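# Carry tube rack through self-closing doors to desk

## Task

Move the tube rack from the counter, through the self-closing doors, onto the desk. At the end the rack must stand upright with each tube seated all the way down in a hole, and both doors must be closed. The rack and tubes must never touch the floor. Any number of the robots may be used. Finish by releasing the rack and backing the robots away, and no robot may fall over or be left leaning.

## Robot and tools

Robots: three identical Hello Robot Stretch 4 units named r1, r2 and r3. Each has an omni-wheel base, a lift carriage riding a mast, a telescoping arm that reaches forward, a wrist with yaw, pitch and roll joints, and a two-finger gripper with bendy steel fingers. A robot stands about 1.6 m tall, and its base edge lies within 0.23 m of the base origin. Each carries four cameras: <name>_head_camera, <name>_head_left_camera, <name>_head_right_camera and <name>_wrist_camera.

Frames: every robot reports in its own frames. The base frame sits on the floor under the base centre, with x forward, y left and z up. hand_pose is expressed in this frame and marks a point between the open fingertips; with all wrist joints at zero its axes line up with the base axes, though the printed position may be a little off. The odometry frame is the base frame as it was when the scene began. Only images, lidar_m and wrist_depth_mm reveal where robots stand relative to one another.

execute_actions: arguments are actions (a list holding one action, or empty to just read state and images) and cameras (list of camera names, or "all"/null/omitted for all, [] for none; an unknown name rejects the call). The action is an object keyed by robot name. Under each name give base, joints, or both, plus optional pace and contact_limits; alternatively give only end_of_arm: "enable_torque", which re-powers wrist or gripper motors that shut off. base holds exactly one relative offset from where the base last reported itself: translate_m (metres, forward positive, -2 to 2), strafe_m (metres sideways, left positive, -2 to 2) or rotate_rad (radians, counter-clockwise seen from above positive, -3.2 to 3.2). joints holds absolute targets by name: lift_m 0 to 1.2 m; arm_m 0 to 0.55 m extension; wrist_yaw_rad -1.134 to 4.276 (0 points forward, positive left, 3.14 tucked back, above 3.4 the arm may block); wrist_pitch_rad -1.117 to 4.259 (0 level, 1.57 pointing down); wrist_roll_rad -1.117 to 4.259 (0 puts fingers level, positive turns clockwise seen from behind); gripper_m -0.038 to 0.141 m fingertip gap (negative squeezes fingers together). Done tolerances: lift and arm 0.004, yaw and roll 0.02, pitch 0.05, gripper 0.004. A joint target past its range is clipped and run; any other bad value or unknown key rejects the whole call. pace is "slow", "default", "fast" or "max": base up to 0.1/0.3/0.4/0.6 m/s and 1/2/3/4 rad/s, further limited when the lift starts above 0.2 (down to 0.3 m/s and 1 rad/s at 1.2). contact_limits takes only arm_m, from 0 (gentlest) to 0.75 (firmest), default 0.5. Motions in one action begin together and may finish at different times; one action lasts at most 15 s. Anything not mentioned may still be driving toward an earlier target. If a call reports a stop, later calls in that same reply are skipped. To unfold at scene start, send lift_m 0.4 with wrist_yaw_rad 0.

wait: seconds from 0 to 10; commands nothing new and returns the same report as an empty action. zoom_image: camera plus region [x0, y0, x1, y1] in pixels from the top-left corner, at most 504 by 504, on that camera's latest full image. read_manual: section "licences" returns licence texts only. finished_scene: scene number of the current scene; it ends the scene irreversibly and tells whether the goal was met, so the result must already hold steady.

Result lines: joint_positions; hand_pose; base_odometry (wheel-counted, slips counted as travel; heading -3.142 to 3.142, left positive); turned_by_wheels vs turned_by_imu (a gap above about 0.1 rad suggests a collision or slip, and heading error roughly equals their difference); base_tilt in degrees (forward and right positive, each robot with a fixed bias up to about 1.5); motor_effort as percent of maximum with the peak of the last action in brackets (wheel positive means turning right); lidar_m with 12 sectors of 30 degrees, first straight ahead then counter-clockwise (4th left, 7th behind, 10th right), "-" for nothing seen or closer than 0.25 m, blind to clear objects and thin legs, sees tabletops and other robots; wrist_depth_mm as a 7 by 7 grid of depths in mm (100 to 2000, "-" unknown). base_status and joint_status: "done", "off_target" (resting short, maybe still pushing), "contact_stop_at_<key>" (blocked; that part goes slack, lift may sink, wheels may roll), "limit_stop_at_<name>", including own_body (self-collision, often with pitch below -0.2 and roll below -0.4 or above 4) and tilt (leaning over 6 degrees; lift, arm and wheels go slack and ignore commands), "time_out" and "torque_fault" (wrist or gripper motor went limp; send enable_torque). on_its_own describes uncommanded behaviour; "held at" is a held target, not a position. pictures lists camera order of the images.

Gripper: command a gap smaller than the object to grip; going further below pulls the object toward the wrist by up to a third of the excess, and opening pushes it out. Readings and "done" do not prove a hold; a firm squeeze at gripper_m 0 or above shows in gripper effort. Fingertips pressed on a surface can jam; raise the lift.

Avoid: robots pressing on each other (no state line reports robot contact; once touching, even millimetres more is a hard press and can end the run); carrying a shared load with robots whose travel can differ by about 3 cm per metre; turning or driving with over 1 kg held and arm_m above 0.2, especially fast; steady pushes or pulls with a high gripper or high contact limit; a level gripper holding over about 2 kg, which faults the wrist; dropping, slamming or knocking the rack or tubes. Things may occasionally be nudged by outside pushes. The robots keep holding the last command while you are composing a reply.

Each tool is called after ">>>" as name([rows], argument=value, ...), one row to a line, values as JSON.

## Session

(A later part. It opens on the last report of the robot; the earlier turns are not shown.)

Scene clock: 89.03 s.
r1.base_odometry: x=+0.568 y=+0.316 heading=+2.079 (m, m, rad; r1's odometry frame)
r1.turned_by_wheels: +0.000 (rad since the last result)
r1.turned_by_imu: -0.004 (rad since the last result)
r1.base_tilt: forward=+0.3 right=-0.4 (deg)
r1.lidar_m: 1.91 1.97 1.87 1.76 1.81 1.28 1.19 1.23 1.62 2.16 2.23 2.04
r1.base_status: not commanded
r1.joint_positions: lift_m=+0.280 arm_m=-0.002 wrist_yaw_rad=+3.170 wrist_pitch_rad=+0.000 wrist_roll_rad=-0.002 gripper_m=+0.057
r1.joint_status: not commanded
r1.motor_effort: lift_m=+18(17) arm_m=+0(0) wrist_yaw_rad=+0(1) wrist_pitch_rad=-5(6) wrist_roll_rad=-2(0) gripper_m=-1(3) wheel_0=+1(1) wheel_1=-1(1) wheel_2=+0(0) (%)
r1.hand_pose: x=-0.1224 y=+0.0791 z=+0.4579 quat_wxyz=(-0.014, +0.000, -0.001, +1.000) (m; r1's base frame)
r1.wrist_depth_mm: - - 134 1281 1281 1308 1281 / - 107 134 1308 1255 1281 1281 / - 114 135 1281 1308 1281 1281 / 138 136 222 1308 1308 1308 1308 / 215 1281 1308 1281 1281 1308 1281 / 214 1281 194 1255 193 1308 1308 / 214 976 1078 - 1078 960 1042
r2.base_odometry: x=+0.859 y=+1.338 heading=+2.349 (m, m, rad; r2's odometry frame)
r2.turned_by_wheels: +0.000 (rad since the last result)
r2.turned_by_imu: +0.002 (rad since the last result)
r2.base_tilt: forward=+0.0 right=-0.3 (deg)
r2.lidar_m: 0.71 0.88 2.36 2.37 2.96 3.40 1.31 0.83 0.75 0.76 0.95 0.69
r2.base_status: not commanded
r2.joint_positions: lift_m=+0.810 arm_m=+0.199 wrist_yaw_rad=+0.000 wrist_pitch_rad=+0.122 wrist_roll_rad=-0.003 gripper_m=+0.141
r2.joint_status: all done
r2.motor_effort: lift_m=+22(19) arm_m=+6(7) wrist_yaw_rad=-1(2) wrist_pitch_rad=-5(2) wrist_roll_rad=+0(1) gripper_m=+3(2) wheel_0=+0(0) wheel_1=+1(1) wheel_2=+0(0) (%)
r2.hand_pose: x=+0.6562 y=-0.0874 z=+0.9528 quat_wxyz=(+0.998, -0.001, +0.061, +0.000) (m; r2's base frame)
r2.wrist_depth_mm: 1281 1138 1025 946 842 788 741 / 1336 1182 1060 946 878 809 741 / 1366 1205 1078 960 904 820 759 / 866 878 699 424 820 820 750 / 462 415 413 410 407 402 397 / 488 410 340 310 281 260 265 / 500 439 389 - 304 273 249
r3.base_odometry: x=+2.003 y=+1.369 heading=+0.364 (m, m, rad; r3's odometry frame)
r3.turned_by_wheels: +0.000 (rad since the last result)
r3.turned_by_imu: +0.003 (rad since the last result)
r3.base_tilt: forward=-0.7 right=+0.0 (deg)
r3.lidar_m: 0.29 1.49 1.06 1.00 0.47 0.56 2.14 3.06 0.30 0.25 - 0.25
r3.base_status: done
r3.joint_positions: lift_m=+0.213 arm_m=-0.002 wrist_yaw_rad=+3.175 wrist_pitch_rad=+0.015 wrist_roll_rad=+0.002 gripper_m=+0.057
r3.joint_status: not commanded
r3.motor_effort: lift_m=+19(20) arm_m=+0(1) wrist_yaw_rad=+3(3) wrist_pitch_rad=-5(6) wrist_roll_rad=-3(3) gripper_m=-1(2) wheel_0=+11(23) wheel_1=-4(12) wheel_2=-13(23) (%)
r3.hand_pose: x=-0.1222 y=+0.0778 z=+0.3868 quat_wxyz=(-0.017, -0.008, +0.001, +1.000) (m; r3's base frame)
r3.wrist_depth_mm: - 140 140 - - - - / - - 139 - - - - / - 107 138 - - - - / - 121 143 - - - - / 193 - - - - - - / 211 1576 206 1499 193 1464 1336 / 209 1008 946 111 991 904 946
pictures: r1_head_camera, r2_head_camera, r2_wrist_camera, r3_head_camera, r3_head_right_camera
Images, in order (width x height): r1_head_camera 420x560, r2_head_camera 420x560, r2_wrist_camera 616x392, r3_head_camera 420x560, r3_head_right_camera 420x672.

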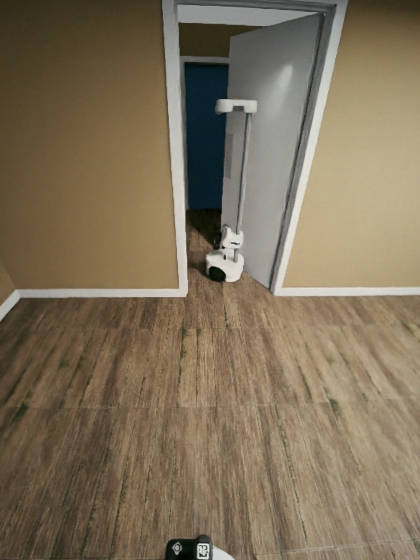

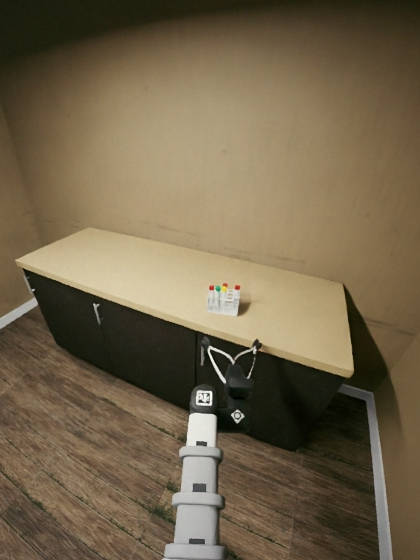

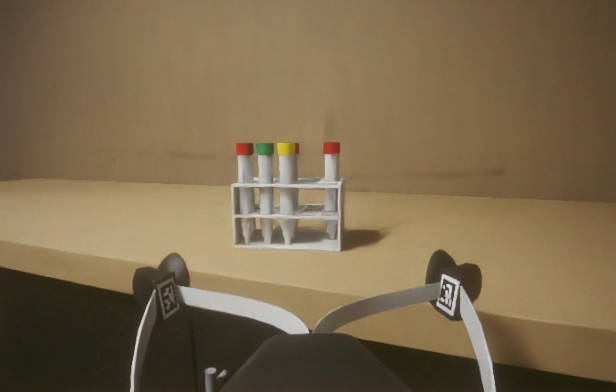

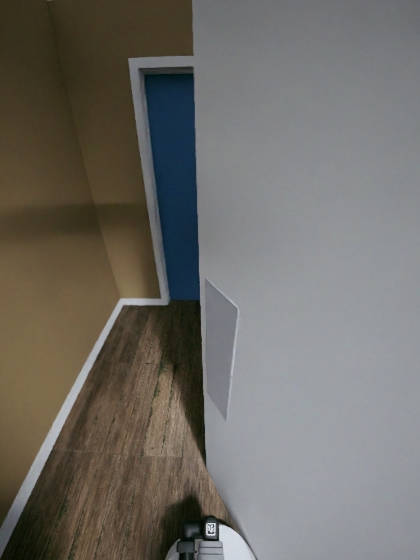

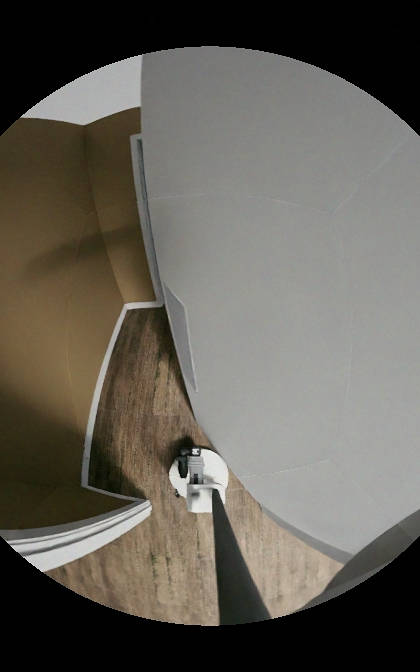

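>>> execute_actions([
  {"r3": {"base": {"translate_m": 1.3}}, "r2": {"base": {"rotate_rad": -0.18}}, "r1": {"base": {"strafe_m": -0.16}}},
], cameras=["r3_head_camera", "r1_head_camera"])

>>> execute_actions([
  {"r2": {"base": {"strafe_m": 0.179}}, "r1": {"base": {"translate_m": 1.2}, "pace": "fast"}},
], cameras=["r2_head_camera", "r2_wrist_camera", "r1_head_camera", "r3_head_right_camera"])

Scene clock: 117.33 s.
r1.base_odometry: x=+0.708 y=+0.394 heading=+2.079 (m, m, rad; r1's odometry frame)
r1.turned_by_wheels: +0.000 (rad since the last result)
r1.turned_by_imu: -0.004 (rad since the last result)
r1.base_tilt: forward=+0.3 right=-0.3 (deg)
r1.lidar_m: 1.96 1.99 2.03 1.91 1.80 1.26 1.18 1.21 1.60 2.02 2.08 2.05
r1.base_status: done
r1.joint_positions: lift_m=+0.280 arm_m=-0.002 wrist_yaw_rad=+3.170 wrist_pitch_rad=+0.000 wrist_roll_rad=-0.002 gripper_m=+0.057
r1.joint_status: not commanded
r1.motor_effort: lift_m=+18(18) arm_m=+0(0) wrist_yaw_rad=+1(1) wrist_pitch_rad=-7(6) wrist_roll_rad=+0(1) gripper_m=-3(2) wheel_0=+1(8) wheel_1=-1(10) wheel_2=+0(8) (%)
r1.hand_pose: x=-0.1224 y=+0.0791 z=+0.4579 quat_wxyz=(-0.014, +0.000, -0.001, +1.000) (m; r1's base frame)
r1.wrist_depth_mm: - - 133 1281 1255 1308 1255 / - 107 134 1255 1281 1281 1281 / - 114 135 1281 1281 1308 1281 / 138 136 221 1281 1281 1281 1281 / 215 1281 1281 1281 1308 1308 1308 / 215 1255 194 1281 192 1281 1308 / 213 976 1060 - 1078 976 1042
r2.base_odometry: x=+0.859 y=+1.338 heading=+2.170 (m, m, rad; r2's odometry frame)
r2.turned_by_wheels: -0.180 (rad since the last result)
r2.turned_by_imu: -0.177 (rad since the last result)
r2.base_tilt: forward=+0.0 right=-0.3 (deg)
r2.lidar_m: 0.70 0.79 1.27 2.37 2.66 3.40 1.77 0.94 0.76 0.73 0.84 0.71
r2.base_status: done
r2.joint_positions: lift_m=+0.810 arm_m=+0.199 wrist_yaw_rad=+0.000 wrist_pitch_rad=+0.122 wrist_roll_rad=-0.003 gripper_m=+0.141
r2.joint_status: not commanded
r2.motor_effort: lift_m=+21(22) arm_m=+6(6) wrist_yaw_rad=-1(0) wrist_pitch_rad=-5(4) wrist_roll_rad=-1(2) gripper_m=+1(4) wheel_0=+1(6) wheel_1=+0(6) wheel_2=+1(5) (%)
r2.hand_pose: x=+0.6562 y=-0.0875 z=+0.9528 quat_wxyz=(+0.998, -0.001, +0.061, +0.000) (m; r2's base frame)
r2.wrist_depth_mm: 1025 976 931 878 842 798 778 / 1025 1008 917 878 854 820 788 / 1060 991 960 917 878 831 809 / 878 415 597 842 820 831 820 / 415 413 413 410 407 402 397 / 345 322 303 291 274 264 264 / 382 357 340 - 301 286 262
r3.base_odometry: x=+3.217 y=+1.832 heading=+0.364 (m, m, rad; r3's odometry frame)
r3.turned_by_wheels: +0.000 (rad since the last result)
r3.turned_by_imu: +0.004 (rad since the last result)
r3.base_tilt: forward=-0.7 right=+0.0 (deg)
r3.lidar_m: 0.71 0.75 0.91 1.01 1.07 1.47 1.02 1.51 1.09 1.04 0.94 0.74
r3.base_status: done
r3.joint_positions: lift_m=+0.213 arm_m=-0.002 wrist_yaw_rad=+3.175 wrist_pitch_rad=+0.015 wrist_roll_rad=+0.002 gripper_m=+0.057
r3.joint_status: not commanded
r3.motor_effort: lift_m=+19(20) arm_m=+0(0) wrist_yaw_rad=+3(2) wrist_pitch_rad=-6(5) wrist_roll_rad=-3(3) gripper_m=-2(3) wheel_0=-1(15) wheel_1=+0(7) wheel_2=+1(21) (%)
r3.hand_pose: x=-0.1222 y=+0.0778 z=+0.3868 quat_wxyz=(-0.017, -0.008, +0.001, +1.000) (m; r3's base frame)
r3.wrist_depth_mm: - 140 140 1366 1661 1661 1537 / - - 139 1336 1661 1661 1464 / - 107 138 1308 1661 1661 1464 / - 121 143 1281 1661 1618 1537 / 192 1808 1708 1366 1661 1661 1499 / 211 1576 206 1281 193 1464 1308 / 209 1025 946 111 976 904 976
pictures: r1_head_camera, r3_head_camera
Images, in order (width x height): r1_head_camera 420x560, r3_head_camera 420x560.

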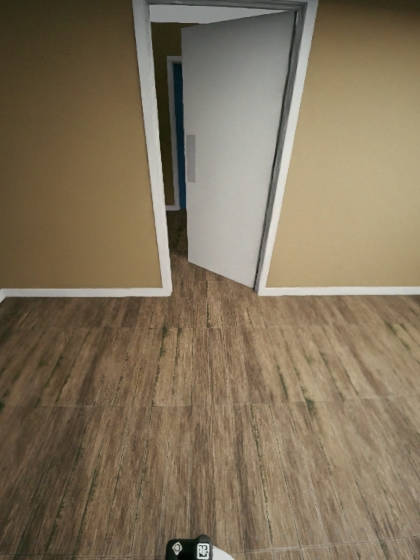

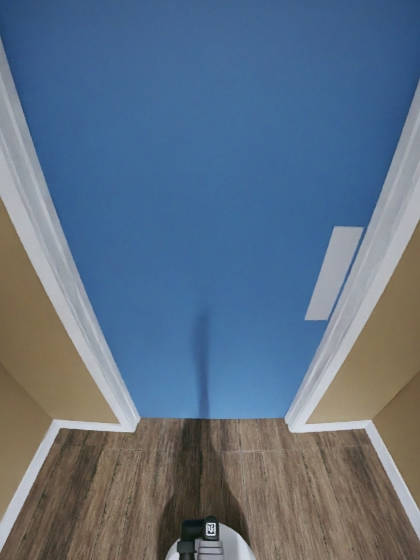

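Scene clock: 121.63 s.
r1.base_odometry: x=+0.124 y=+1.442 heading=+2.079 (m, m, rad; r1's odometry frame)
r1.turned_by_wheels: +0.000 (rad since the last result)
r1.turned_by_imu: -0.007 (rad since the last result)
r1.base_tilt: forward=+0.3 right=-0.3 (deg)
r1.lidar_m: 0.84 0.84 1.01 2.01 2.05 2.54 2.36 2.44 2.08 1.92 1.16 0.88
r1.base_status: done
r1.joint_positions: lift_m=+0.280 arm_m=-0.002 wrist_yaw_rad=+3.170 wrist_pitch_rad=+0.000 wrist_roll_rad=-0.002 gripper_m=+0.057
r1.joint_status: not commanded
r1.motor_effort: lift_m=+17(17) arm_m=+0(1) wrist_yaw_rad=+1(1) wrist_pitch_rad=-8(7) wrist_roll_rad=+0(1) gripper_m=-2(1) wheel_0=+1(13) wheel_1=+2(9) wheel_2=+3(15) (%)
r1.hand_pose: x=-0.1224 y=+0.0791 z=+0.4579 quat_wxyz=(-0.014, +0.000, -0.001, +1.000) (m; r1's base frame)
r1.wrist_depth_mm: - - 133 - - - - / - 107 134 - - - - / - 114 135 - - - - / 138 136 220 - - - - / 214 - - - - - - / 215 1430 194 1464 193 1464 1464 / 215 960 1060 - 1078 976 1042
r2.base_odometry: x=+0.711 y=+1.237 heading=+2.170 (m, m, rad; r2's odometry frame)
r2.turned_by_wheels: +0.000 (rad since the last result)
r2.turned_by_imu: +0.001 (rad since the last result)
r2.base_tilt: forward=+0.0 right=-0.2 (deg)
r2.lidar_m: 0.73 0.84 1.32 2.19 2.44 3.39 2.22 1.15 0.93 0.93 1.05 0.73
r2.base_status: done
r2.joint_positions: lift_m=+0.810 arm_m=+0.199 wrist_yaw_rad=+0.000 wrist_pitch_rad=+0.122 wrist_roll_rad=-0.003 gripper_m=+0.141
r2.joint_status: not commanded
r2.motor_effort: lift_m=+21(22) arm_m=+6(5) wrist_yaw_rad=+0(0) wrist_pitch_rad=-5(5) wrist_roll_rad=+0(1) gripper_m=-1(1) wheel_0=+1(9) wheel_1=+0(8) wheel_2=+0(1) (%)
r2.hand_pose: x=+0.6562 y=-0.0875 z=+0.9529 quat_wxyz=(+0.998, -0.001, +0.061, +0.000) (m; r2's base frame)
r2.wrist_depth_mm: 1060 1008 960 917 878 842 809 / 1098 1042 976 946 891 842 809 / 1098 1060 1008 931 904 866 842 / 866 854 854 410 820 820 820 / 415 413 413 413 407 399 397 / 407 362 336 320 309 293 287 / 421 399 379 - 338 324 314
r3.base_odometry: x=+3.217 y=+1.832 heading=+0.364 (m, m, rad; r3's odometry frame)
r3.turned_by_wheels: +0.000 (rad since the last result)
r3.turned_by_imu: +0.000 (rad since the last result)
r3.base_tilt: forward=-0.7 right=+0.0 (deg)
r3.lidar_m: 0.71 0.74 0.94 0.99 1.05 1.43 1.50 1.50 1.09 1.01 0.96 0.75
r3.base_status: not commanded
r3.joint_positions: lift_m=+0.213 arm_m=-0.002 wrist_yaw_rad=+3.175 wrist_pitch_rad=+0.015 wrist_roll_rad=+0.002 gripper_m=+0.057
r3.joint_status: not commanded
r3.motor_effort: lift_m=+20(19) arm_m=+0(0) wrist_yaw_rad=+2(2) wrist_pitch_rad=-5(6) wrist_roll_rad=+0(4) gripper_m=-6(2) wheel_0=-1(1) wheel_1=+1(1) wheel_2=+1(2) (%)
r3.hand_pose: x=-0.1222 y=+0.0778 z=+0.3868 quat_wxyz=(-0.017, -0.008, +0.001, +1.000) (m; r3's base frame)
r3.wrist_depth_mm: - 140 140 1708 1708 1661 1499 / - - 139 1708 1661 1708 1499 / - 107 138 1661 1661 1661 1499 / - 121 143 1618 1661 1661 1499 / 192 1756 1708 1661 1661 1661 1499 / 211 1537 205 1537 193 1464 1336 / 210 1008 960 111 991 904 991
pictures: r1_head_camera, r2_head_camera, r2_wrist_camera, r3_head_right_camera
Images, in order (width x height): r1_head_camera 420x560, r2_head_camera 420x560, r2_wrist_camera 616x392, r3_head_right_camera 420x672.

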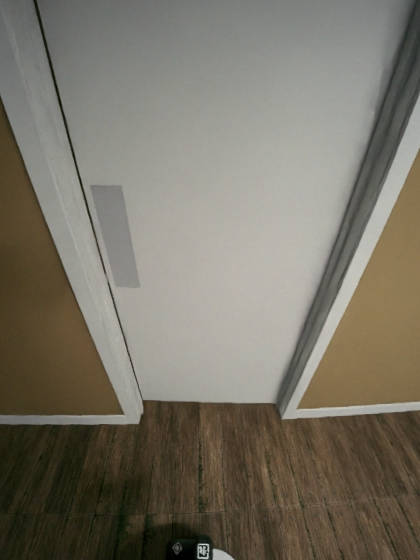

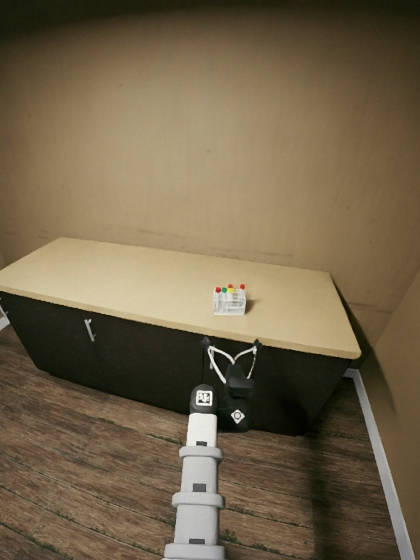

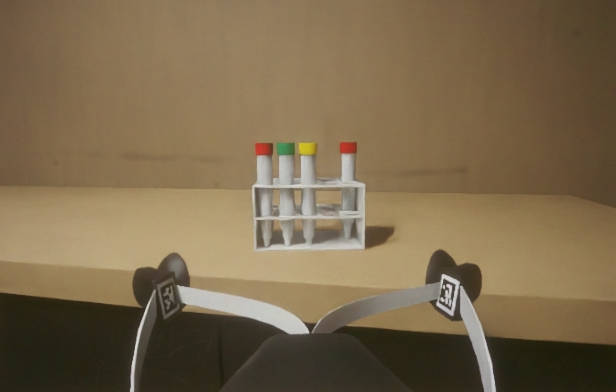

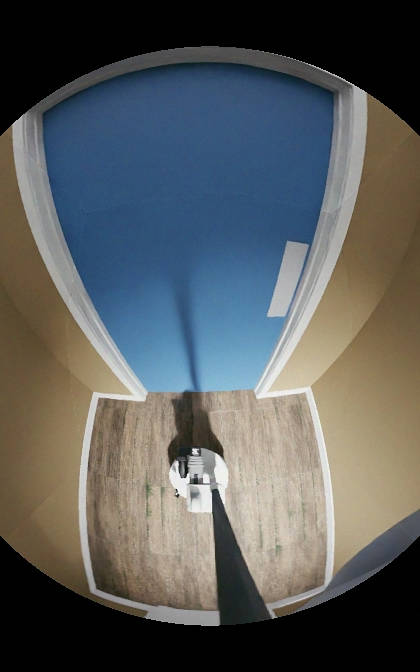

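>>> execute_actions([
  {"r2": {"joints": {"arm_m": 0.36}}, "r1": {"base": {"translate_m": 0.55}}, "r3": {"base": {"translate_m": 0.44}}},
], cameras=["r2_wrist_camera"])

Scene clock: 129.40 s.
r1.base_odometry: x=-0.144 y=+1.923 heading=+2.080 (m, m, rad; r1's odometry frame)
r1.turned_by_wheels: +0.000 (rad since the last result)
r1.turned_by_imu: -0.005 (rad since the last result)
r1.base_tilt: forward=+0.3 right=-0.3 (deg)
r1.lidar_m: 0.26 0.29 0.40 0.68 2.09 2.75 2.91 2.99 2.05 1.11 0.45 0.28
r1.base_status: done
r1.joint_positions: lift_m=+0.280 arm_m=-0.002 wrist_yaw_rad=+3.170 wrist_pitch_rad=+0.000 wrist_roll_rad=-0.002 gripper_m=+0.057
r1.joint_status: not commanded
r1.motor_effort: lift_m=+17(18) arm_m=+0(0) wrist_yaw_rad=+0(1) wrist_pitch_rad=-6(7) wrist_roll_rad=+0(1) gripper_m=-3(3) wheel_0=+3(7) wheel_1=+3(6) wheel_2=-2(13) (%)
r1.hand_pose: x=-0.1224 y=+0.0791 z=+0.4579 quat_wxyz=(-0.014, +0.000, -0.001, +1.000) (m; r1's base frame)
r1.wrist_depth_mm: - - 133 - - - - / - 107 134 - - - - / - 114 135 - - - - / 138 136 223 - - - - / 214 - - - - - - / 215 1464 194 1499 192 1464 1430 / 213 960 1060 - 1078 960 1042
r2.base_odometry: x=+0.711 y=+1.237 heading=+2.170 (m, m, rad; r2's odometry frame)
r2.turned_by_wheels: +0.000 (rad since the last result)
r2.turned_by_imu: +0.002 (rad since the last result)
r2.base_tilt: forward=+0.0 right=-0.3 (deg)
r2.lidar_m: 0.75 0.85 1.31 2.19 2.47 3.38 2.21 1.14 0.94 0.94 1.05 0.73
r2.base_status: not commanded
r2.joint_positions: lift_m=+0.810 arm_m=+0.359 wrist_yaw_rad=+0.000 wrist_pitch_rad=+0.122 wrist_roll_rad=-0.003 gripper_m=+0.141
r2.joint_status: all done
r2.motor_effort: lift_m=+21(21) arm_m=+5(8) wrist_yaw_rad=-1(2) wrist_pitch_rad=-4(4) wrist_roll_rad=+0(1) gripper_m=+0(1) wheel_0=+1(1) wheel_1=+0(0) wheel_2=+0(0) (%)
r2.hand_pose: x=+0.8162 y=-0.0874 z=+0.9529 quat_wxyz=(+0.998, -0.001, +0.061, +0.000) (m; r2's base frame)
r2.wrist_depth_mm: 891 820 798 759 723 691 668 / 891 854 820 778 750 699 691 / 931 891 842 788 768 723 691 / 866 878 699 268 683 723 691 / 413 410 257 258 290 402 394 / 271 238 237 262 237 236 263 / 200 200 202 - 200 189 202
r3.base_odometry: x=+3.629 y=+1.989 heading=+0.364 (m, m, rad; r3's odometry frame)
r3.turned_by_wheels: +0.000 (rad since the last result)
r3.turned_by_imu: +0.001 (rad since the last result)
r3.base_tilt: forward=-0.7 right=+0.0 (deg)
r3.lidar_m: 0.27 0.28 0.41 0.81 1.06 1.43 2.00 1.52 1.09 0.87 0.41 0.29
r3.base_status: done
r3.joint_positions: lift_m=+0.213 arm_m=-0.002 wrist_yaw_rad=+3.175 wrist_pitch_rad=+0.015 wrist_roll_rad=+0.002 gripper_m=+0.057
r3.joint_status: not commanded
r3.motor_effort: lift_m=+19(20) arm_m=+0(0) wrist_yaw_rad=+2(0) wrist_pitch_rad=-6(6) wrist_roll_rad=-1(0) gripper_m=-5(3) wheel_0=-1(6) wheel_1=+1(2) wheel_2=+0(8) (%)
r3.hand_pose: x=-0.1222 y=+0.0778 z=+0.3868 quat_wxyz=(-0.017, -0.008, +0.001, +1.000) (m; r3's base frame)
r3.wrist_depth_mm: - 140 140 - - - 1499 / - - 138 - - - 1499 / - 107 138 - - - 1464 / - 121 143 - - - 1499 / 192 1921 - - - - 1537 / 211 1537 205 1499 194 1430 1336 / 209 1025 960 111 991 904 976
pictures: r2_wrist_camera
Images, in order (width x height): r2_wrist_camera 616x392.

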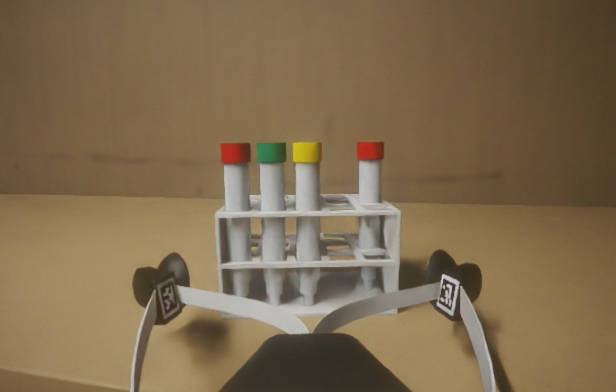

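>>> execute_actions([
  {"r2": {"joints": {"arm_m": 0.405}, "pace": "slow", "contact_limits": {"arm_m": 0.2}}, "r1": {"base": {"translate_m": 0.15}, "pace": "slow"}, "r3": {"base": {"translate_m": 0.15}, "pace": "slow"}},
], cameras=["r2_wrist_camera", "r2_head_camera"])

Scene clock: 156.27 s.
r1.base_odometry: x=-0.217 y=+2.053 heading=+2.081 (m, m, rad; r1's odometry frame)
r1.turned_by_wheels: +0.001 (rad since the last result)
r1.turned_by_imu: +0.002 (rad since the last result)
r1.base_tilt: forward=+0.2 right=-0.4 (deg)
r1.lidar_m: - 0.25 0.32 0.39 2.09 2.79 3.06 3.14 2.02 0.44 0.27 0.25
r1.base_status: done
r1.joint_positions: lift_m=+0.280 arm_m=-0.002 wrist_yaw_rad=+3.170 wrist_pitch_rad=+0.000 wrist_roll_rad=-0.002 gripper_m=+0.057
r1.joint_status: not commanded
r1.motor_effort: lift_m=+17(17) arm_m=+0(0) wrist_yaw_rad=+1(2) wrist_pitch_rad=-5(6) wrist_roll_rad=+0(0) gripper_m=-2(4) wheel_0=+20(23) wheel_1=+11(20) wheel_2=-17(28) (%)
r1.hand_pose: x=-0.1224 y=+0.0791 z=+0.4580 quat_wxyz=(-0.014, +0.000, -0.001, +1.000) (m; r1's base frame)
r1.wrist_depth_mm: - - 134 - - - - / - 107 134 - - - - / - 114 135 - - - - / 138 136 223 - - - - / 215 - - - - - - / 214 1397 194 1464 192 1464 1430 / 214 976 1060 - 1078 960 1042
r2.base_odometry: x=+0.711 y=+1.237 heading=+2.170 (m, m, rad; r2's odometry frame)
r2.turned_by_wheels: +0.000 (rad since the last result)
r2.turned_by_imu: +0.001 (rad since the last result)
r2.base_tilt: forward=+0.0 right=-0.2 (deg)
r2.lidar_m: 0.72 0.82 1.31 2.20 2.45 3.38 2.22 1.11 0.94 0.93 1.02 0.74
r2.base_status: not commanded
r2.joint_positions: lift_m=+0.810 arm_m=+0.404 wrist_yaw_rad=+0.000 wrist_pitch_rad=+0.122 wrist_roll_rad=-0.003 gripper_m=+0.141
r2.joint_status: all done
r2.motor_effort: lift_m=+21(21) arm_m=+6(6) wrist_yaw_rad=-2(1) wrist_pitch_rad=-5(4) wrist_roll_rad=-1(1) gripper_m=+2(0) wheel_0=+1(1) wheel_1=+1(0) wheel_2=+0(0) (%)
r2.contact_limits: arm_m 0.2
r2.hand_pose: x=+0.8612 y=-0.0874 z=+0.9529 quat_wxyz=(+0.998, -0.001, +0.061, +0.000) (m; r2's base frame)
r2.wrist_depth_mm: 831 788 750 715 683 654 634 / 854 809 768 741 707 676 647 / 878 820 788 741 707 676 661 / 878 831 208 209 683 691 668 / 413 410 211 213 239 399 397 / 270 239 213 213 218 234 263 / 200 201 201 - 200 189 202
r3.base_odometry: x=+3.768 y=+2.042 heading=+0.365 (m, m, rad; r3's odometry frame)
r3.turned_by_wheels: +0.001 (rad since the last result)
r3.turned_by_imu: +0.032 (rad since the last result)
r3.base_tilt: forward=-0.7 right=+0.0 (deg)
r3.lidar_m: - 0.25 0.27 0.48 1.06 1.50 2.07 1.47 1.09 0.52 0.36 0.25
r3.base_status: done
r3.joint_positions: lift_m=+0.213 arm_m=-0.002 wrist_yaw_rad=+3.175 wrist_pitch_rad=+0.015 wrist_roll_rad=+0.002 gripper_m=+0.057
r3.joint_status: not commanded
r3.motor_effort: lift_m=+19(20) arm_m=+0(0) wrist_yaw_rad=+4(1) wrist_pitch_rad=-5(4) wrist_roll_rad=-1(3) gripper_m=-5(2) wheel_0=+19(29) wheel_1=+14(26) wheel_2=-22(33) (%)
r3.hand_pose: x=-0.1222 y=+0.0779 z=+0.3868 quat_wxyz=(-0.016, -0.008, +0.001, +1.000) (m; r3's base frame)
r3.wrist_depth_mm: - 140 139 - - - 1576 / - - 138 - - - 1537 / - 107 138 - - - 1537 / - 121 143 - - - 1576 / 193 1863 - - - - 1576 / 211 1576 205 1537 193 1464 1366 / 209 1025 946 111 991 904 991
pictures: r2_head_camera, r2_wrist_camera
Images, in order (width x height): r2_head_camera 420x560, r2_wrist_camera 616x392.

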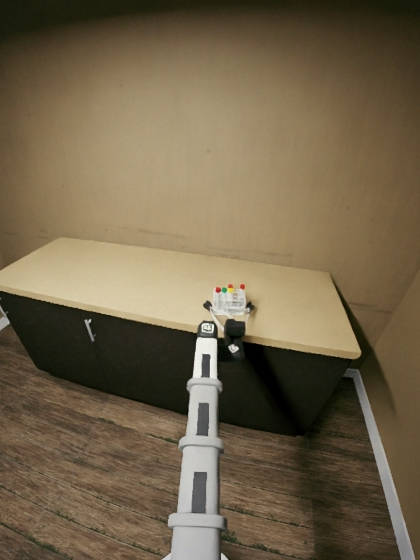

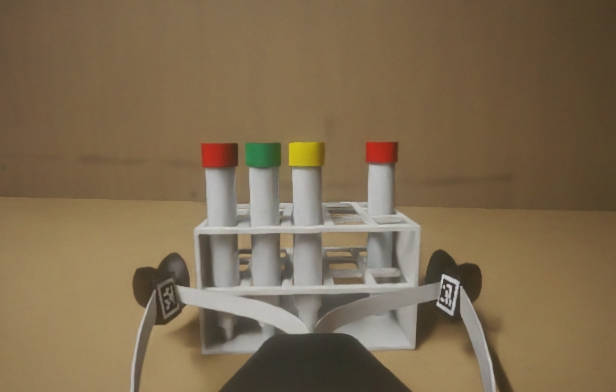

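>>> execute_actions([
  {"r2": {"joints": {"arm_m": 0.422}, "pace": "slow", "contact_limits": {"arm_m": 0.2}}, "r1": {"base": {"translate_m": 0.75}}, "r3": {"base": {"translate_m": 0.8}}},
], cameras=["r2_wrist_camera", "r1_head_right_camera", "r3_head_left_camera"])

Scene clock: 163.40 s.
r1.base_odometry: x=-0.583 y=+2.707 heading=+2.081 (m, m, rad; r1's odometry frame)
r1.turned_by_wheels: +0.000 (rad since the last result)
r1.turned_by_imu: -0.010 (rad since the last result)
r1.base_tilt: forward=+0.4 right=-0.3 (deg)
r1.lidar_m: 1.34 1.59 1.10 1.04 0.84 0.69 3.85 0.48 0.25 0.25 - 0.25
r1.base_status: done
r1.joint_positions: lift_m=+0.280 arm_m=-0.002 wrist_yaw_rad=+3.170 wrist_pitch_rad=+0.000 wrist_roll_rad=-0.002 gripper_m=+0.057
r1.joint_status: not commanded
r1.motor_effort: lift_m=+17(17) arm_m=+0(0) wrist_yaw_rad=+1(1) wrist_pitch_rad=-5(4) wrist_roll_rad=+1(1) gripper_m=-3(4) wheel_0=+7(22) wheel_1=-1(15) wheel_2=-6(32) (%)
r1.hand_pose: x=-0.1224 y=+0.0791 z=+0.4580 quat_wxyz=(-0.014, +0.000, -0.001, +1.000) (m; r1's base frame)
r1.wrist_depth_mm: - - 133 - - 691 661 / - 107 134 - - 691 654 / - 114 135 - - 707 661 / 138 136 221 - - 699 668 / 215 - - - - 699 668 / 214 1464 194 1464 193 707 668 / 214 960 1060 - 1098 661 676
r2.base_odometry: x=+0.711 y=+1.237 heading=+2.170 (m, m, rad; r2's odometry frame)
r2.turned_by_wheels: +0.000 (rad since the last result)
r2.turned_by_imu: +0.002 (rad since the last result)
r2.base_tilt: forward=+0.0 right=-0.2 (deg)
r2.lidar_m: 0.72 0.82 1.33 2.18 2.46 3.36 2.22 1.14 0.94 0.94 1.05 0.71
r2.base_status: not commanded
r2.joint_positions: lift_m=+0.810 arm_m=+0.421 wrist_yaw_rad=+0.000 wrist_pitch_rad=+0.122 wrist_roll_rad=-0.003 gripper_m=+0.141
r2.joint_status: all done
r2.motor_effort: lift_m=+21(21) arm_m=+6(4) wrist_yaw_rad=-2(1) wrist_pitch_rad=-4(5) wrist_roll_rad=-1(2) gripper_m=+2(0) wheel_0=+1(1) wheel_1=+0(0) wheel_2=+0(0) (%)
r2.contact_limits: arm_m 0.2
r2.hand_pose: x=+0.8782 y=-0.0874 z=+0.9529 quat_wxyz=(+0.998, -0.001, +0.061, +0.000) (m; r2's base frame)
r2.wrist_depth_mm: 809 768 741 707 676 647 615 / 831 798 750 723 683 661 640 / 854 820 768 732 699 668 647 / 854 820 200 196 691 676 654 / 413 410 198 200 225 399 397 / 268 238 198 196 210 235 263 / 200 201 200 - 200 197 202
r3.base_odometry: x=+3.704 y=+2.021 heading=+0.172 (m, m, rad; r3's odometry frame)
r3.turned_by_wheels: -0.193 (rad since the last result)
r3.turned_by_imu: -0.191 (rad since the last result)
r3.base_tilt: forward=-0.8 right=+0.0 (deg)
r3.lidar_m: - 0.26 0.27 0.49 1.02 1.24 1.33 1.24 1.16 1.04 0.37 0.25
r3.base_status: translate_m contact_stop (by the wheels' count: -0.068 of +0.800)
r3.joint_positions: lift_m=+0.213 arm_m=-0.002 wrist_yaw_rad=+3.174 wrist_pitch_rad=+0.015 wrist_roll_rad=+0.002 gripper_m=+0.057
r3.joint_status: not commanded
r3.on_its_own: the wheels are slack since a contact_stop
r3.motor_effort: lift_m=+19(20) arm_m=+0(0) wrist_yaw_rad=+1(2) wrist_pitch_rad=-5(5) wrist_roll_rad=-3(1) gripper_m=-3(3) wheel_0=+0(27) wheel_1=+0(23) wheel_2=+0(36) (%)
r3.hand_pose: x=-0.1222 y=+0.0779 z=+0.3868 quat_wxyz=(-0.016, -0.008, +0.001, +1.000) (m; r3's base frame)
r3.wrist_depth_mm: - 140 139 - - 1661 1229 / - - 138 - - 1708 1205 / - 107 139 - - 1708 1229 / - 121 143 - - 1708 1229 / 193 - 1661 - - 1661 1205 / 211 1576 206 1499 193 1499 1182 / 209 1025 946 110 991 891 991
pictures: r1_head_right_camera, r2_wrist_camera, r3_head_left_camera
Images, in order (width x height): r1_head_right_camera 420x672, r2_wrist_camera 616x392, r3_head_left_camera 420x672.

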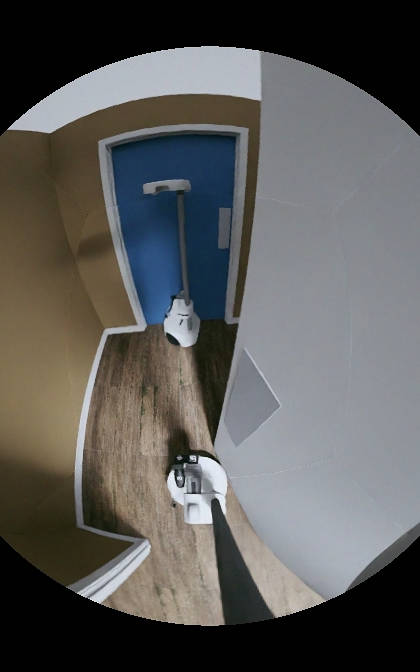

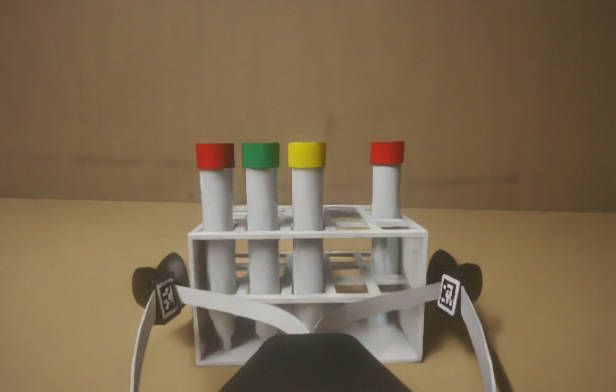

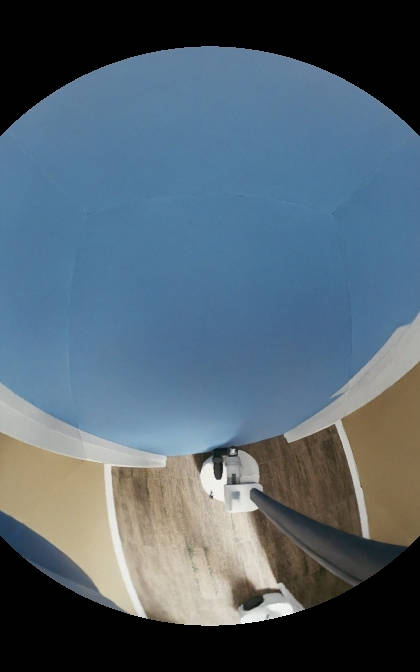

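>>> execute_actions([
  {"r2": {"joints": {"gripper_m": 0.07}}, "r1": {"base": {"strafe_m": -0.3}, "pace": "slow"}, "r3": {"base": {"rotate_rad": 0.16}, "pace": "slow"}},
], cameras=["r2_wrist_camera", "r1_head_right_camera"])

Scene clock: 172.30 s.
r1.base_odometry: x=-0.399 y=+2.806 heading=+2.100 (m, m, rad; r1's odometry frame)
r1.turned_by_wheels: +0.020 (rad since the last result)
r1.turned_by_imu: +0.022 (rad since the last result)
r1.base_tilt: forward=+0.3 right=-0.3 (deg)
r1.lidar_m: 1.33 1.38 1.31 1.25 0.82 0.84 3.97 0.27 0.25 - 0.25 0.27
r1.base_status: strafe_m contact_stop (by the wheels' count: -0.208 of -0.300)
r1.joint_positions: lift_m=+0.280 arm_m=-0.002 wrist_yaw_rad=+3.170 wrist_pitch_rad=+0.000 wrist_roll_rad=-0.002 gripper_m=+0.057
r1.joint_status: not commanded
r1.on_its_own: the wheels are slack since a contact_stop
r1.motor_effort: lift_m=+18(17) arm_m=+0(0) wrist_yaw_rad=+0(1) wrist_pitch_rad=-7(7) wrist_roll_rad=+1(0) gripper_m=-3(3) wheel_0=+0(36) wheel_1=+0(38) wheel_2=+0(10) (%)
r1.hand_pose: x=-0.1224 y=+0.0791 z=+0.4579 quat_wxyz=(-0.014, +0.000, -0.001, +1.000) (m; r1's base frame)
r1.wrist_depth_mm: - - 134 - - - - / - 107 134 - - - - / - 114 135 - - - - / 138 136 221 - - - - / 213 530 - - - - - / 214 496 194 1464 192 1464 1336 / 213 459 1060 - 1098 960 854
r2.base_odometry: x=+0.711 y=+1.237 heading=+2.170 (m, m, rad; r2's odometry frame)
r2.turned_by_wheels: +0.000 (rad since the last result)
r2.turned_by_imu: +0.002 (rad since the last result)
r2.base_tilt: forward=+0.0 right=-0.2 (deg)
r2.lidar_m: 0.72 0.81 1.34 2.17 2.44 3.37 2.21 1.13 0.94 0.93 1.06 0.74
r2.base_status: not commanded
r2.joint_positions: lift_m=+0.810 arm_m=+0.421 wrist_yaw_rad=+0.000 wrist_pitch_rad=+0.123 wrist_roll_rad=-0.003 gripper_m=+0.070
r2.joint_status: all done
r2.motor_effort: lift_m=+21(21) arm_m=+6(6) wrist_yaw_rad=-1(1) wrist_pitch_rad=-7(8) wrist_roll_rad=-1(2) gripper_m=-16(19) wheel_0=+1(1) wheel_1=+0(0) wheel_2=+0(0) (%)
r2.hand_pose: x=+0.8782 y=-0.0874 z=+0.9526 quat_wxyz=(+0.998, -0.001, +0.062, +0.000) (m; r2's base frame)
r2.wrist_depth_mm: 809 778 732 699 668 647 621 / 831 788 759 723 683 647 627 / 866 809 759 723 691 668 647 / 854 820 182 183 691 683 654 / 407 410 183 186 213 397 389 / 267 182 185 190 194 181 262 / 198 195 188 - 191 196 200
r3.base_odometry: x=+3.704 y=+2.021 heading=+0.332 (m, m, rad; r3's odometry frame)
r3.turned_by_wheels: +0.160 (rad since the last result)
r3.turned_by_imu: +0.161 (rad since the last result)
r3.base_tilt: forward=-0.7 right=+0.0 (deg)
r3.lidar_m: - 0.25 0.29 0.50 1.05 1.45 1.35 1.30 1.08 0.55 0.31 0.25
r3.base_status: done
r3.joint_positions: lift_m=+0.213 arm_m=-0.002 wrist_yaw_rad=+3.174 wrist_pitch_rad=+0.015 wrist_roll_rad=+0.002 gripper_m=+0.057
r3.joint_status: not commanded
r3.motor_effort: lift_m=+19(19) arm_m=+0(0) wrist_yaw_rad=+0(2) wrist_pitch_rad=-6(5) wrist_roll_rad=-3(1) gripper_m=-2(2) wheel_0=-2(5) wheel_1=+0(2) wheel_2=-1(2) (%)
r3.hand_pose: x=-0.1222 y=+0.0779 z=+0.3868 quat_wxyz=(-0.016, -0.008, +0.001, +1.000) (m; r3's base frame)
r3.wrist_depth_mm: - 140 140 - - - 1499 / - - 138 - - - 1499 / - 107 138 - - - 1464 / - 121 143 - - - 1464 / 192 1921 1576 - - - 1499 / 211 1576 206 1499 193 1499 1366 / 210 1008 960 111 991 891 991
pictures: r1_head_right_camera, r2_wrist_camera
Images, in order (width x height): r1_head_right_camera 420x672, r2_wrist_camera 616x392.

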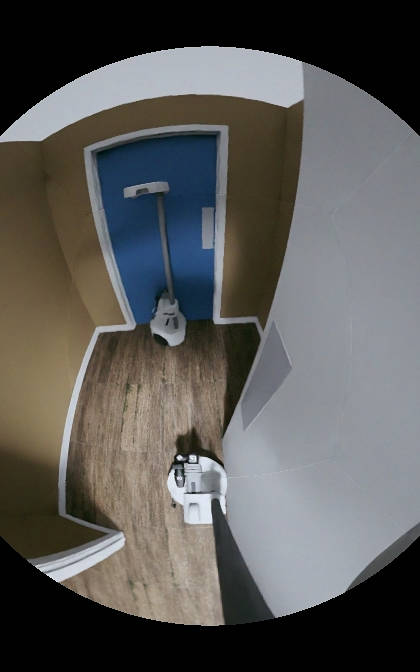

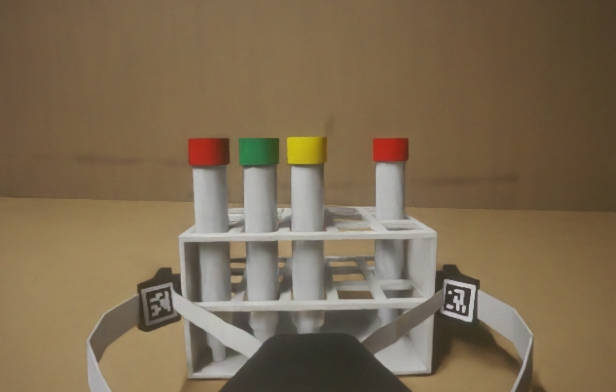

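>>> execute_actions([
  {"r2": {"joints": {"lift_m": 0.86}, "pace": "slow"}, "r1": {"base": {"translate_m": 0.18}, "pace": "slow"}, "r3": {"base": {"strafe_m": -0.2}, "pace": "slow"}},
], cameras=["r2_wrist_camera", "r1_head_right_camera"])

>>> execute_actions([
  {"r2": {"joints": {"arm_m": 0.0}, "pace": "slow"}, "r3": {"base": {"translate_m": 0.8}, "pace": "slow"}},
], cameras=["r2_wrist_camera", "r1_head_right_camera", "r3_head_left_camera"])

Scene clock: 181.13 s.
r1.base_odometry: x=-0.490 y=+2.961 heading=+2.101 (m, m, rad; r1's odometry frame)
r1.turned_by_wheels: +0.000 (rad since the last result)
r1.turned_by_imu: -0.004 (rad since the last result)
r1.base_tilt: forward=+0.3 right=-0.3 (deg)
r1.lidar_m: 1.16 1.65 1.31 1.25 1.06 0.94 4.16 0.27 0.25 - 0.25 1.12
r1.base_status: done
r1.joint_positions: lift_m=+0.280 arm_m=-0.002 wrist_yaw_rad=+3.170 wrist_pitch_rad=+0.000 wrist_roll_rad=-0.002 gripper_m=+0.057
r1.joint_status: not commanded
r1.motor_effort: lift_m=+17(17) arm_m=+0(0) wrist_yaw_rad=+0(0) wrist_pitch_rad=-6(6) wrist_roll_rad=-3(0) gripper_m=-1(3) wheel_0=+6(11) wheel_1=+0(2) wheel_2=-4(11) (%)
r1.hand_pose: x=-0.1224 y=+0.0791 z=+0.4579 quat_wxyz=(-0.014, +0.000, -0.001, +1.000) (m; r1's base frame)
r1.wrist_depth_mm: - - 134 - - - 798 / - 107 134 - - - 798 / - 114 135 - - - 798 / 138 136 222 - - - 809 / 214 525 798 - - - 809 / 215 496 194 1464 193 1464 820 / 214 459 931 - 1078 946 820
r2.base_odometry: x=+0.711 y=+1.237 heading=+2.170 (m, m, rad; r2's odometry frame)
r2.turned_by_wheels: +0.000 (rad since the last result)
r2.turned_by_imu: +0.002 (rad since the last result)
r2.base_tilt: forward=+0.0 right=-0.3 (deg)
r2.lidar_m: 0.72 0.82 1.33 2.19 2.45 3.38 2.23 1.13 0.94 0.92 1.05 0.74
r2.base_status: not commanded
r2.joint_positions: lift_m=+0.860 arm_m=+0.421 wrist_yaw_rad=+0.000 wrist_pitch_rad=+0.123 wrist_roll_rad=-0.003 gripper_m=+0.070
r2.joint_status: all done
r2.motor_effort: lift_m=+22(24) arm_m=+6(6) wrist_yaw_rad=-2(1) wrist_pitch_rad=-9(8) wrist_roll_rad=-2(1) gripper_m=-19(16) wheel_0=+1(1) wheel_1=+0(0) wheel_2=+0(0) (%)
r2.hand_pose: x=+0.8782 y=-0.0874 z=+1.0024 quat_wxyz=(+0.998, -0.001, +0.062, +0.000) (m; r2's base frame)
r2.wrist_depth_mm: 820 768 732 707 668 640 621 / 842 788 759 715 683 654 627 / 866 820 750 723 691 668 647 / 878 842 181 182 699 683 654 / 569 574 183 186 213 554 549 / 375 183 184 189 204 181 366 / 279 273 192 - 202 276 274
r3.base_odometry: x=+3.769 y=+1.831 heading=+0.332 (m, m, rad; r3's odometry frame)
r3.turned_by_wheels: +0.000 (rad since the last result)
r3.turned_by_imu: +0.000 (rad since the last result)
r3.base_tilt: forward=-0.8 right=-0.1 (deg)
r3.lidar_m: - 0.25 0.30 0.70 1.27 1.72 1.18 1.24 0.91 0.59 0.29 0.25
r3.base_status: done
r3.joint_positions: lift_m=+0.213 arm_m=-0.002 wrist_yaw_rad=+3.174 wrist_pitch_rad=+0.015 wrist_roll_rad=+0.002 gripper_m=+0.057
r3.joint_status: not commanded
r3.motor_effort: lift_m=+19(19) arm_m=+0(0) wrist_yaw_rad=+0(1) wrist_pitch_rad=-6(5) wrist_roll_rad=-2(3) gripper_m=-3(5) wheel_0=+0(5) wheel_1=+0(8) wheel_2=-1(3) (%)
r3.hand_pose: x=-0.1222 y=+0.0779 z=+0.3868 quat_wxyz=(-0.016, -0.008, +0.001, +1.000) (m; r3's base frame)
r3.wrist_depth_mm: - 140 139 - - - 1708 / - - 138 - - - 1708 / - 107 138 - - - 1808 / - 121 143 1618 - - 1863 / 193 1618 - 1661 - - 1808 / 211 1537 206 1281 194 1499 1430 / 210 1008 946 111 991 904 976
pictures: r1_head_right_camera, r2_wrist_camera
Images, in order (width x height): r1_head_right_camera 420x672, r2_wrist_camera 616x392.

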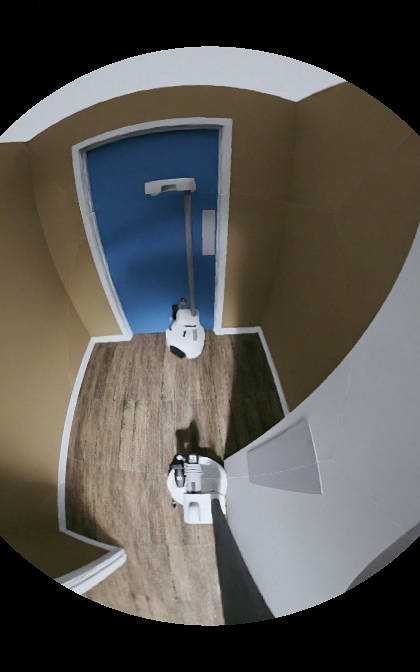

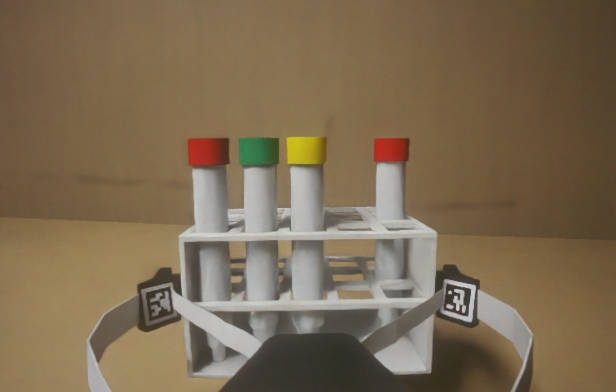

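action 0: r3: "base": translate_m = 0.8 would last too long for one action: at the pace "slow" translate_m can be at most 0.766 in either direction: name a faster pace, or command the rest in another action

>>> execute_actions([
  {"r2": {"joints": {"arm_m": 0.0}}, "r3": {"base": {"translate_m": 0.4}, "pace": "slow"}},
], cameras=["r1_head_camera"])

>>> execute_actions([
  {"r2": {"base": {"rotate_rad": -1.78}, "pace": "slow"}, "r3": {"base": {"translate_m": 0.4}, "pace": "slow"}},
], cameras=["r2_wrist_camera", "r2_head_right_camera", "r1_head_camera", "r3_head_left_camera"])

Scene clock: 200.90 s.
r1.base_odometry: x=-0.490 y=+2.961 heading=+2.101 (m, m, rad; r1's odometry frame)
r1.turned_by_wheels: +0.000 (rad since the last result)
r1.turned_by_imu: -0.003 (rad since the last result)
r1.base_tilt: forward=+0.3 right=-0.3 (deg)
r1.lidar_m: 1.52 1.68 1.32 1.26 1.06 0.95 4.15 0.26 0.25 - 0.25 1.11
r1.base_status: not commanded
r1.joint_positions: lift_m=+0.280 arm_m=-0.002 wrist_yaw_rad=+3.170 wrist_pitch_rad=+0.000 wrist_roll_rad=-0.002 gripper_m=+0.057
r1.joint_status: not commanded
r1.motor_effort: lift_m=+17(17) arm_m=+0(0) wrist_yaw_rad=+1(1) wrist_pitch_rad=-5(5) wrist_roll_rad=+0(2) gripper_m=-1(3) wheel_0=+7(6) wheel_1=+1(0) wheel_2=-4(4) (%)
r1.hand_pose: x=-0.1224 y=+0.0791 z=+0.4579 quat_wxyz=(-0.014, +0.000, -0.001, +1.000) (m; r1's base frame)
r1.wrist_depth_mm: - - 134 - - - 798 / - 107 134 - - - 798 / - 114 135 - - - 798 / 138 136 222 - - - 798 / 216 530 798 - - - 809 / 215 496 194 1499 193 1464 809 / 215 462 931 - 1078 931 820
r2.base_odometry: x=+0.711 y=+1.237 heading=+2.170 (m, m, rad; r2's odometry frame)
r2.turned_by_wheels: +0.000 (rad since the last result)
r2.turned_by_imu: +0.002 (rad since the last result)
r2.base_tilt: forward=+0.0 right=-0.3 (deg)
r2.lidar_m: 0.42 0.82 1.31 2.19 2.48 3.38 1.01 1.15 0.93 0.93 1.05 0.47
r2.base_status: not commanded
r2.joint_positions: lift_m=+0.860 arm_m=+0.004 wrist_yaw_rad=+0.000 wrist_pitch_rad=+0.124 wrist_roll_rad=-0.003 gripper_m=+0.070
r2.joint_status: all done
joint sent to its limit — the command would take r2.arm_m past its lower limit, so that joint was sent only as far as its limit.
r2.motor_effort: lift_m=+22(22) arm_m=-6(7) wrist_yaw_rad=-2(2) wrist_pitch_rad=-8(9) wrist_roll_rad=+0(1) gripper_m=-18(21) wheel_0=+1(1) wheel_1=+0(0) wheel_2=+0(0) (%)
r2.hand_pose: x=+0.4607 y=-0.0874 z=+1.0024 quat_wxyz=(+0.998, -0.001, +0.062, +0.000) (m; r2's base frame)
r2.wrist_depth_mm: 1308 1205 1160 1098 1042 991 960 / 1281 1229 1160 1118 1078 1025 976 / 1336 1255 1182 1118 1078 1060 1025 / 1205 1205 181 183 946 1042 1025 / 640 585 183 186 213 569 559 / 654 183 185 190 204 182 488 / 676 634 193 - 201 517 500
r3.base_odometry: x=+4.146 y=+1.962 heading=+0.333 (m, m, rad; r3's odometry frame)
r3.turned_by_wheels: +0.001 (rad since the last result)
r3.turned_by_imu: +0.012 (rad since the last result)
r3.base_tilt: forward=-0.7 right=+0.0 (deg)
r3.lidar_m: 0.25 - 0.25 0.29 0.69 1.75 1.57 1.24 0.33 0.54 1.15 0.33
r3.base_status: done
r3.joint_positions: lift_m=+0.213 arm_m=-0.002 wrist_yaw_rad=+3.193 wrist_pitch_rad=+0.015 wrist_roll_rad=+0.002 gripper_m=+0.057
r3.joint_status: not commanded
r3.on_its_own: wrist_yaw_rad is at rest, and its effort (-52) is outside its rest range (-13 to +13)
r3.motor_effort: lift_m=+19(19) arm_m=+1(1) wrist_yaw_rad=-52(67) wrist_pitch_rad=-5(5) wrist_roll_rad=-1(2) gripper_m=-2(0) wheel_0=+7(21) wheel_1=+14(22) wheel_2=-12(24) (%)
r3.hand_pose: x=-0.1237 y=+0.0725 z=+0.3868 quat_wxyz=(-0.026, -0.008, +0.001, +1.000) (m; r3's base frame)
r3.wrist_depth_mm: - 140 139 - - - 1808 / - - 137 - - - 1863 / - 105 137 - - - 1983 / - 120 138 1808 - - 1863 / 187 1499 - 1708 - - 1921 / 204 1464 206 1576 193 1499 1464 / 201 1025 946 111 991 904 976
pictures: r1_head_camera
Images, in order (width x height): r1_head_camera 420x560.

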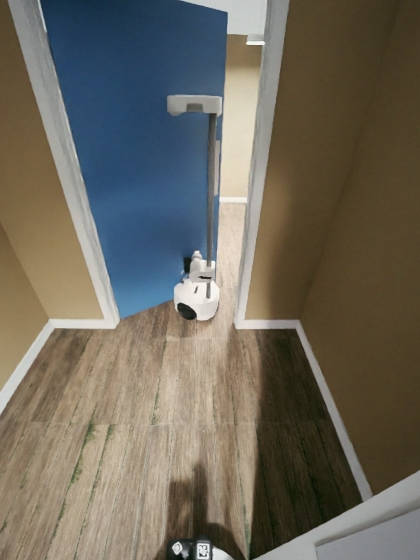

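Scene clock: 206.17 s.
r1.base_odometry: x=-0.490 y=+2.961 heading=+2.101 (m, m, rad; r1's odometry frame)
r1.turned_by_wheels: +0.000 (rad since the last result)
r1.turned_by_imu: -0.002 (rad since the last result)
r1.base_tilt: forward=+0.4 right=-0.2 (deg)
r1.lidar_m: 1.53 1.67 1.31 1.26 1.06 0.95 4.15 0.26 0.25 - 0.25 1.11
r1.base_status: not commanded
r1.joint_positions: lift_m=+0.280 arm_m=-0.002 wrist_yaw_rad=+3.170 wrist_pitch_rad=+0.000 wrist_roll_rad=-0.002 gripper_m=+0.057
r1.joint_status: not commanded
r1.motor_effort: lift_m=+18(17) arm_m=-1(0) wrist_yaw_rad=+0(1) wrist_pitch_rad=-5(6) wrist_roll_rad=-1(2) gripper_m=-2(1) wheel_0=+6(6) wheel_1=+1(1) wheel_2=-4(4) (%)
r1.hand_pose: x=-0.1224 y=+0.0791 z=+0.4579 quat_wxyz=(-0.014, +0.000, -0.001, +1.000) (m; r1's base frame)
r1.wrist_depth_mm: - - 134 - - - 798 / - 107 134 - - - 798 / - 114 135 - - - 798 / 138 136 221 - - - 809 / 215 530 798 - - - 809 / 214 496 194 1464 193 1499 809 / 214 462 917 - 1078 917 809
r2.base_odometry: x=+0.711 y=+1.237 heading=+0.390 (m, m, rad; r2's odometry frame)
r2.turned_by_wheels: -1.779 (rad since the last result)
r2.turned_by_imu: -1.768 (rad since the last result)
r2.base_tilt: forward=+0.0 right=-0.3 (deg)
r2.lidar_m: 0.41 0.98 0.77 0.71 0.76 1.03 2.19 2.29 3.07 1.04 0.95 0.45
r2.base_status: done
r2.joint_positions: lift_m=+0.860 arm_m=+0.004 wrist_yaw_rad=+0.000 wrist_pitch_rad=+0.124 wrist_roll_rad=-0.003 gripper_m=+0.070
r2.joint_status: not commanded
r2.motor_effort: lift_m=+22(22) arm_m=-6(6) wrist_yaw_rad=-1(1) wrist_pitch_rad=-10(9) wrist_roll_rad=-1(1) gripper_m=-18(18) wheel_0=+3(8) wheel_1=+1(4) wheel_2=+3(7) (%)
r2.hand_pose: x=+0.4607 y=-0.0874 z=+1.0024 quat_wxyz=(+0.998, -0.001, +0.062, +0.000) (m; r2's base frame)
r2.wrist_depth_mm: 661 668 661 668 676 676 676 / 676 683 683 683 683 691 691 / 683 691 691 683 691 699 707 / 707 699 181 183 715 723 715 / 723 723 184 186 213 741 750 / 750 183 185 189 204 182 759 / 759 750 193 - 202 778 778
r3.base_odometry: x=+4.524 y=+2.092 heading=+0.333 (m, m, rad; r3's odometry frame)
r3.turned_by_wheels: +0.000 (rad since the last result)
r3.turned_by_imu: +0.001 (rad since the last result)
r3.base_tilt: forward=-0.6 right=+0.1 (deg)
r3.lidar_m: 0.26 0.25 - 0.25 0.34 1.79 1.94 0.61 0.75 0.92 0.98 2.70
r3.base_status: done
r3.joint_positions: lift_m=+0.213 arm_m=-0.002 wrist_yaw_rad=+3.175 wrist_pitch_rad=+0.015 wrist_roll_rad=+0.002 gripper_m=+0.057
r3.joint_status: not commanded
r3.motor_effort: lift_m=+19(19) arm_m=+1(1) wrist_yaw_rad=+1(60) wrist_pitch_rad=-5(5) wrist_roll_rad=-2(1) gripper_m=-4(3) wheel_0=+1(10) wheel_1=+9(20) wheel_2=-5(18) (%)
r3.hand_pose: x=-0.1224 y=+0.0777 z=+0.3868 quat_wxyz=(-0.017, -0.008, +0.001, +1.000) (m; r3's base frame)
r3.wrist_depth_mm: - 140 140 - - - 1808 / - - 138 - - - 1808 / - 107 138 - - - 1808 / - 122 142 - - - 1808 / 192 683 - - - - 1756 / 211 741 205 1499 194 1464 1430 / 208 707 946 111 976 904 991
pictures: r1_head_camera, r2_head_right_camera, r2_wrist_camera, r3_head_left_camera
Images, in order (width x height): r1_head_camera 420x560, r2_head_right_camera 420x672, r2_wrist_camera 616x392, r3_head_left_camera 420x672.

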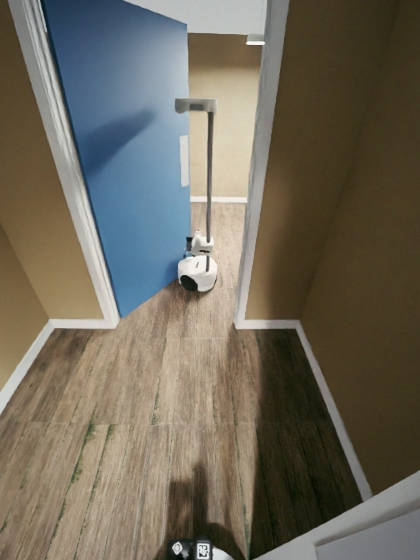

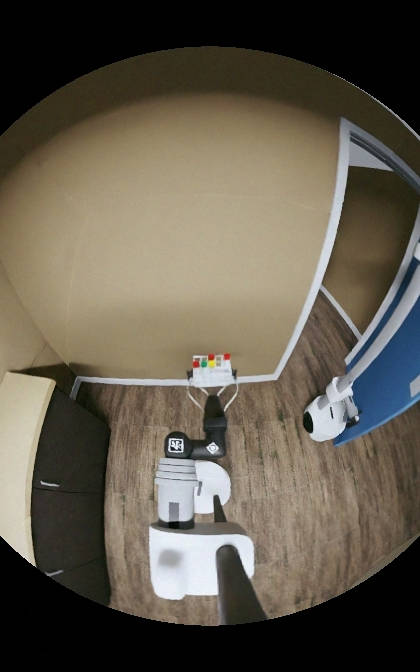

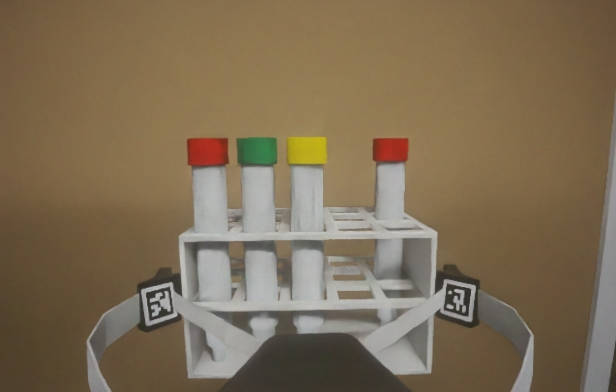

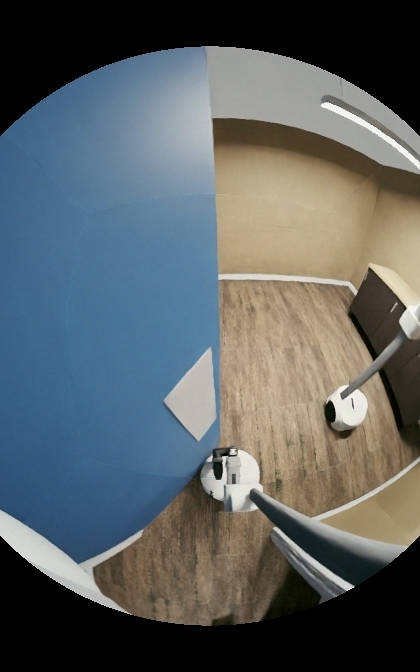

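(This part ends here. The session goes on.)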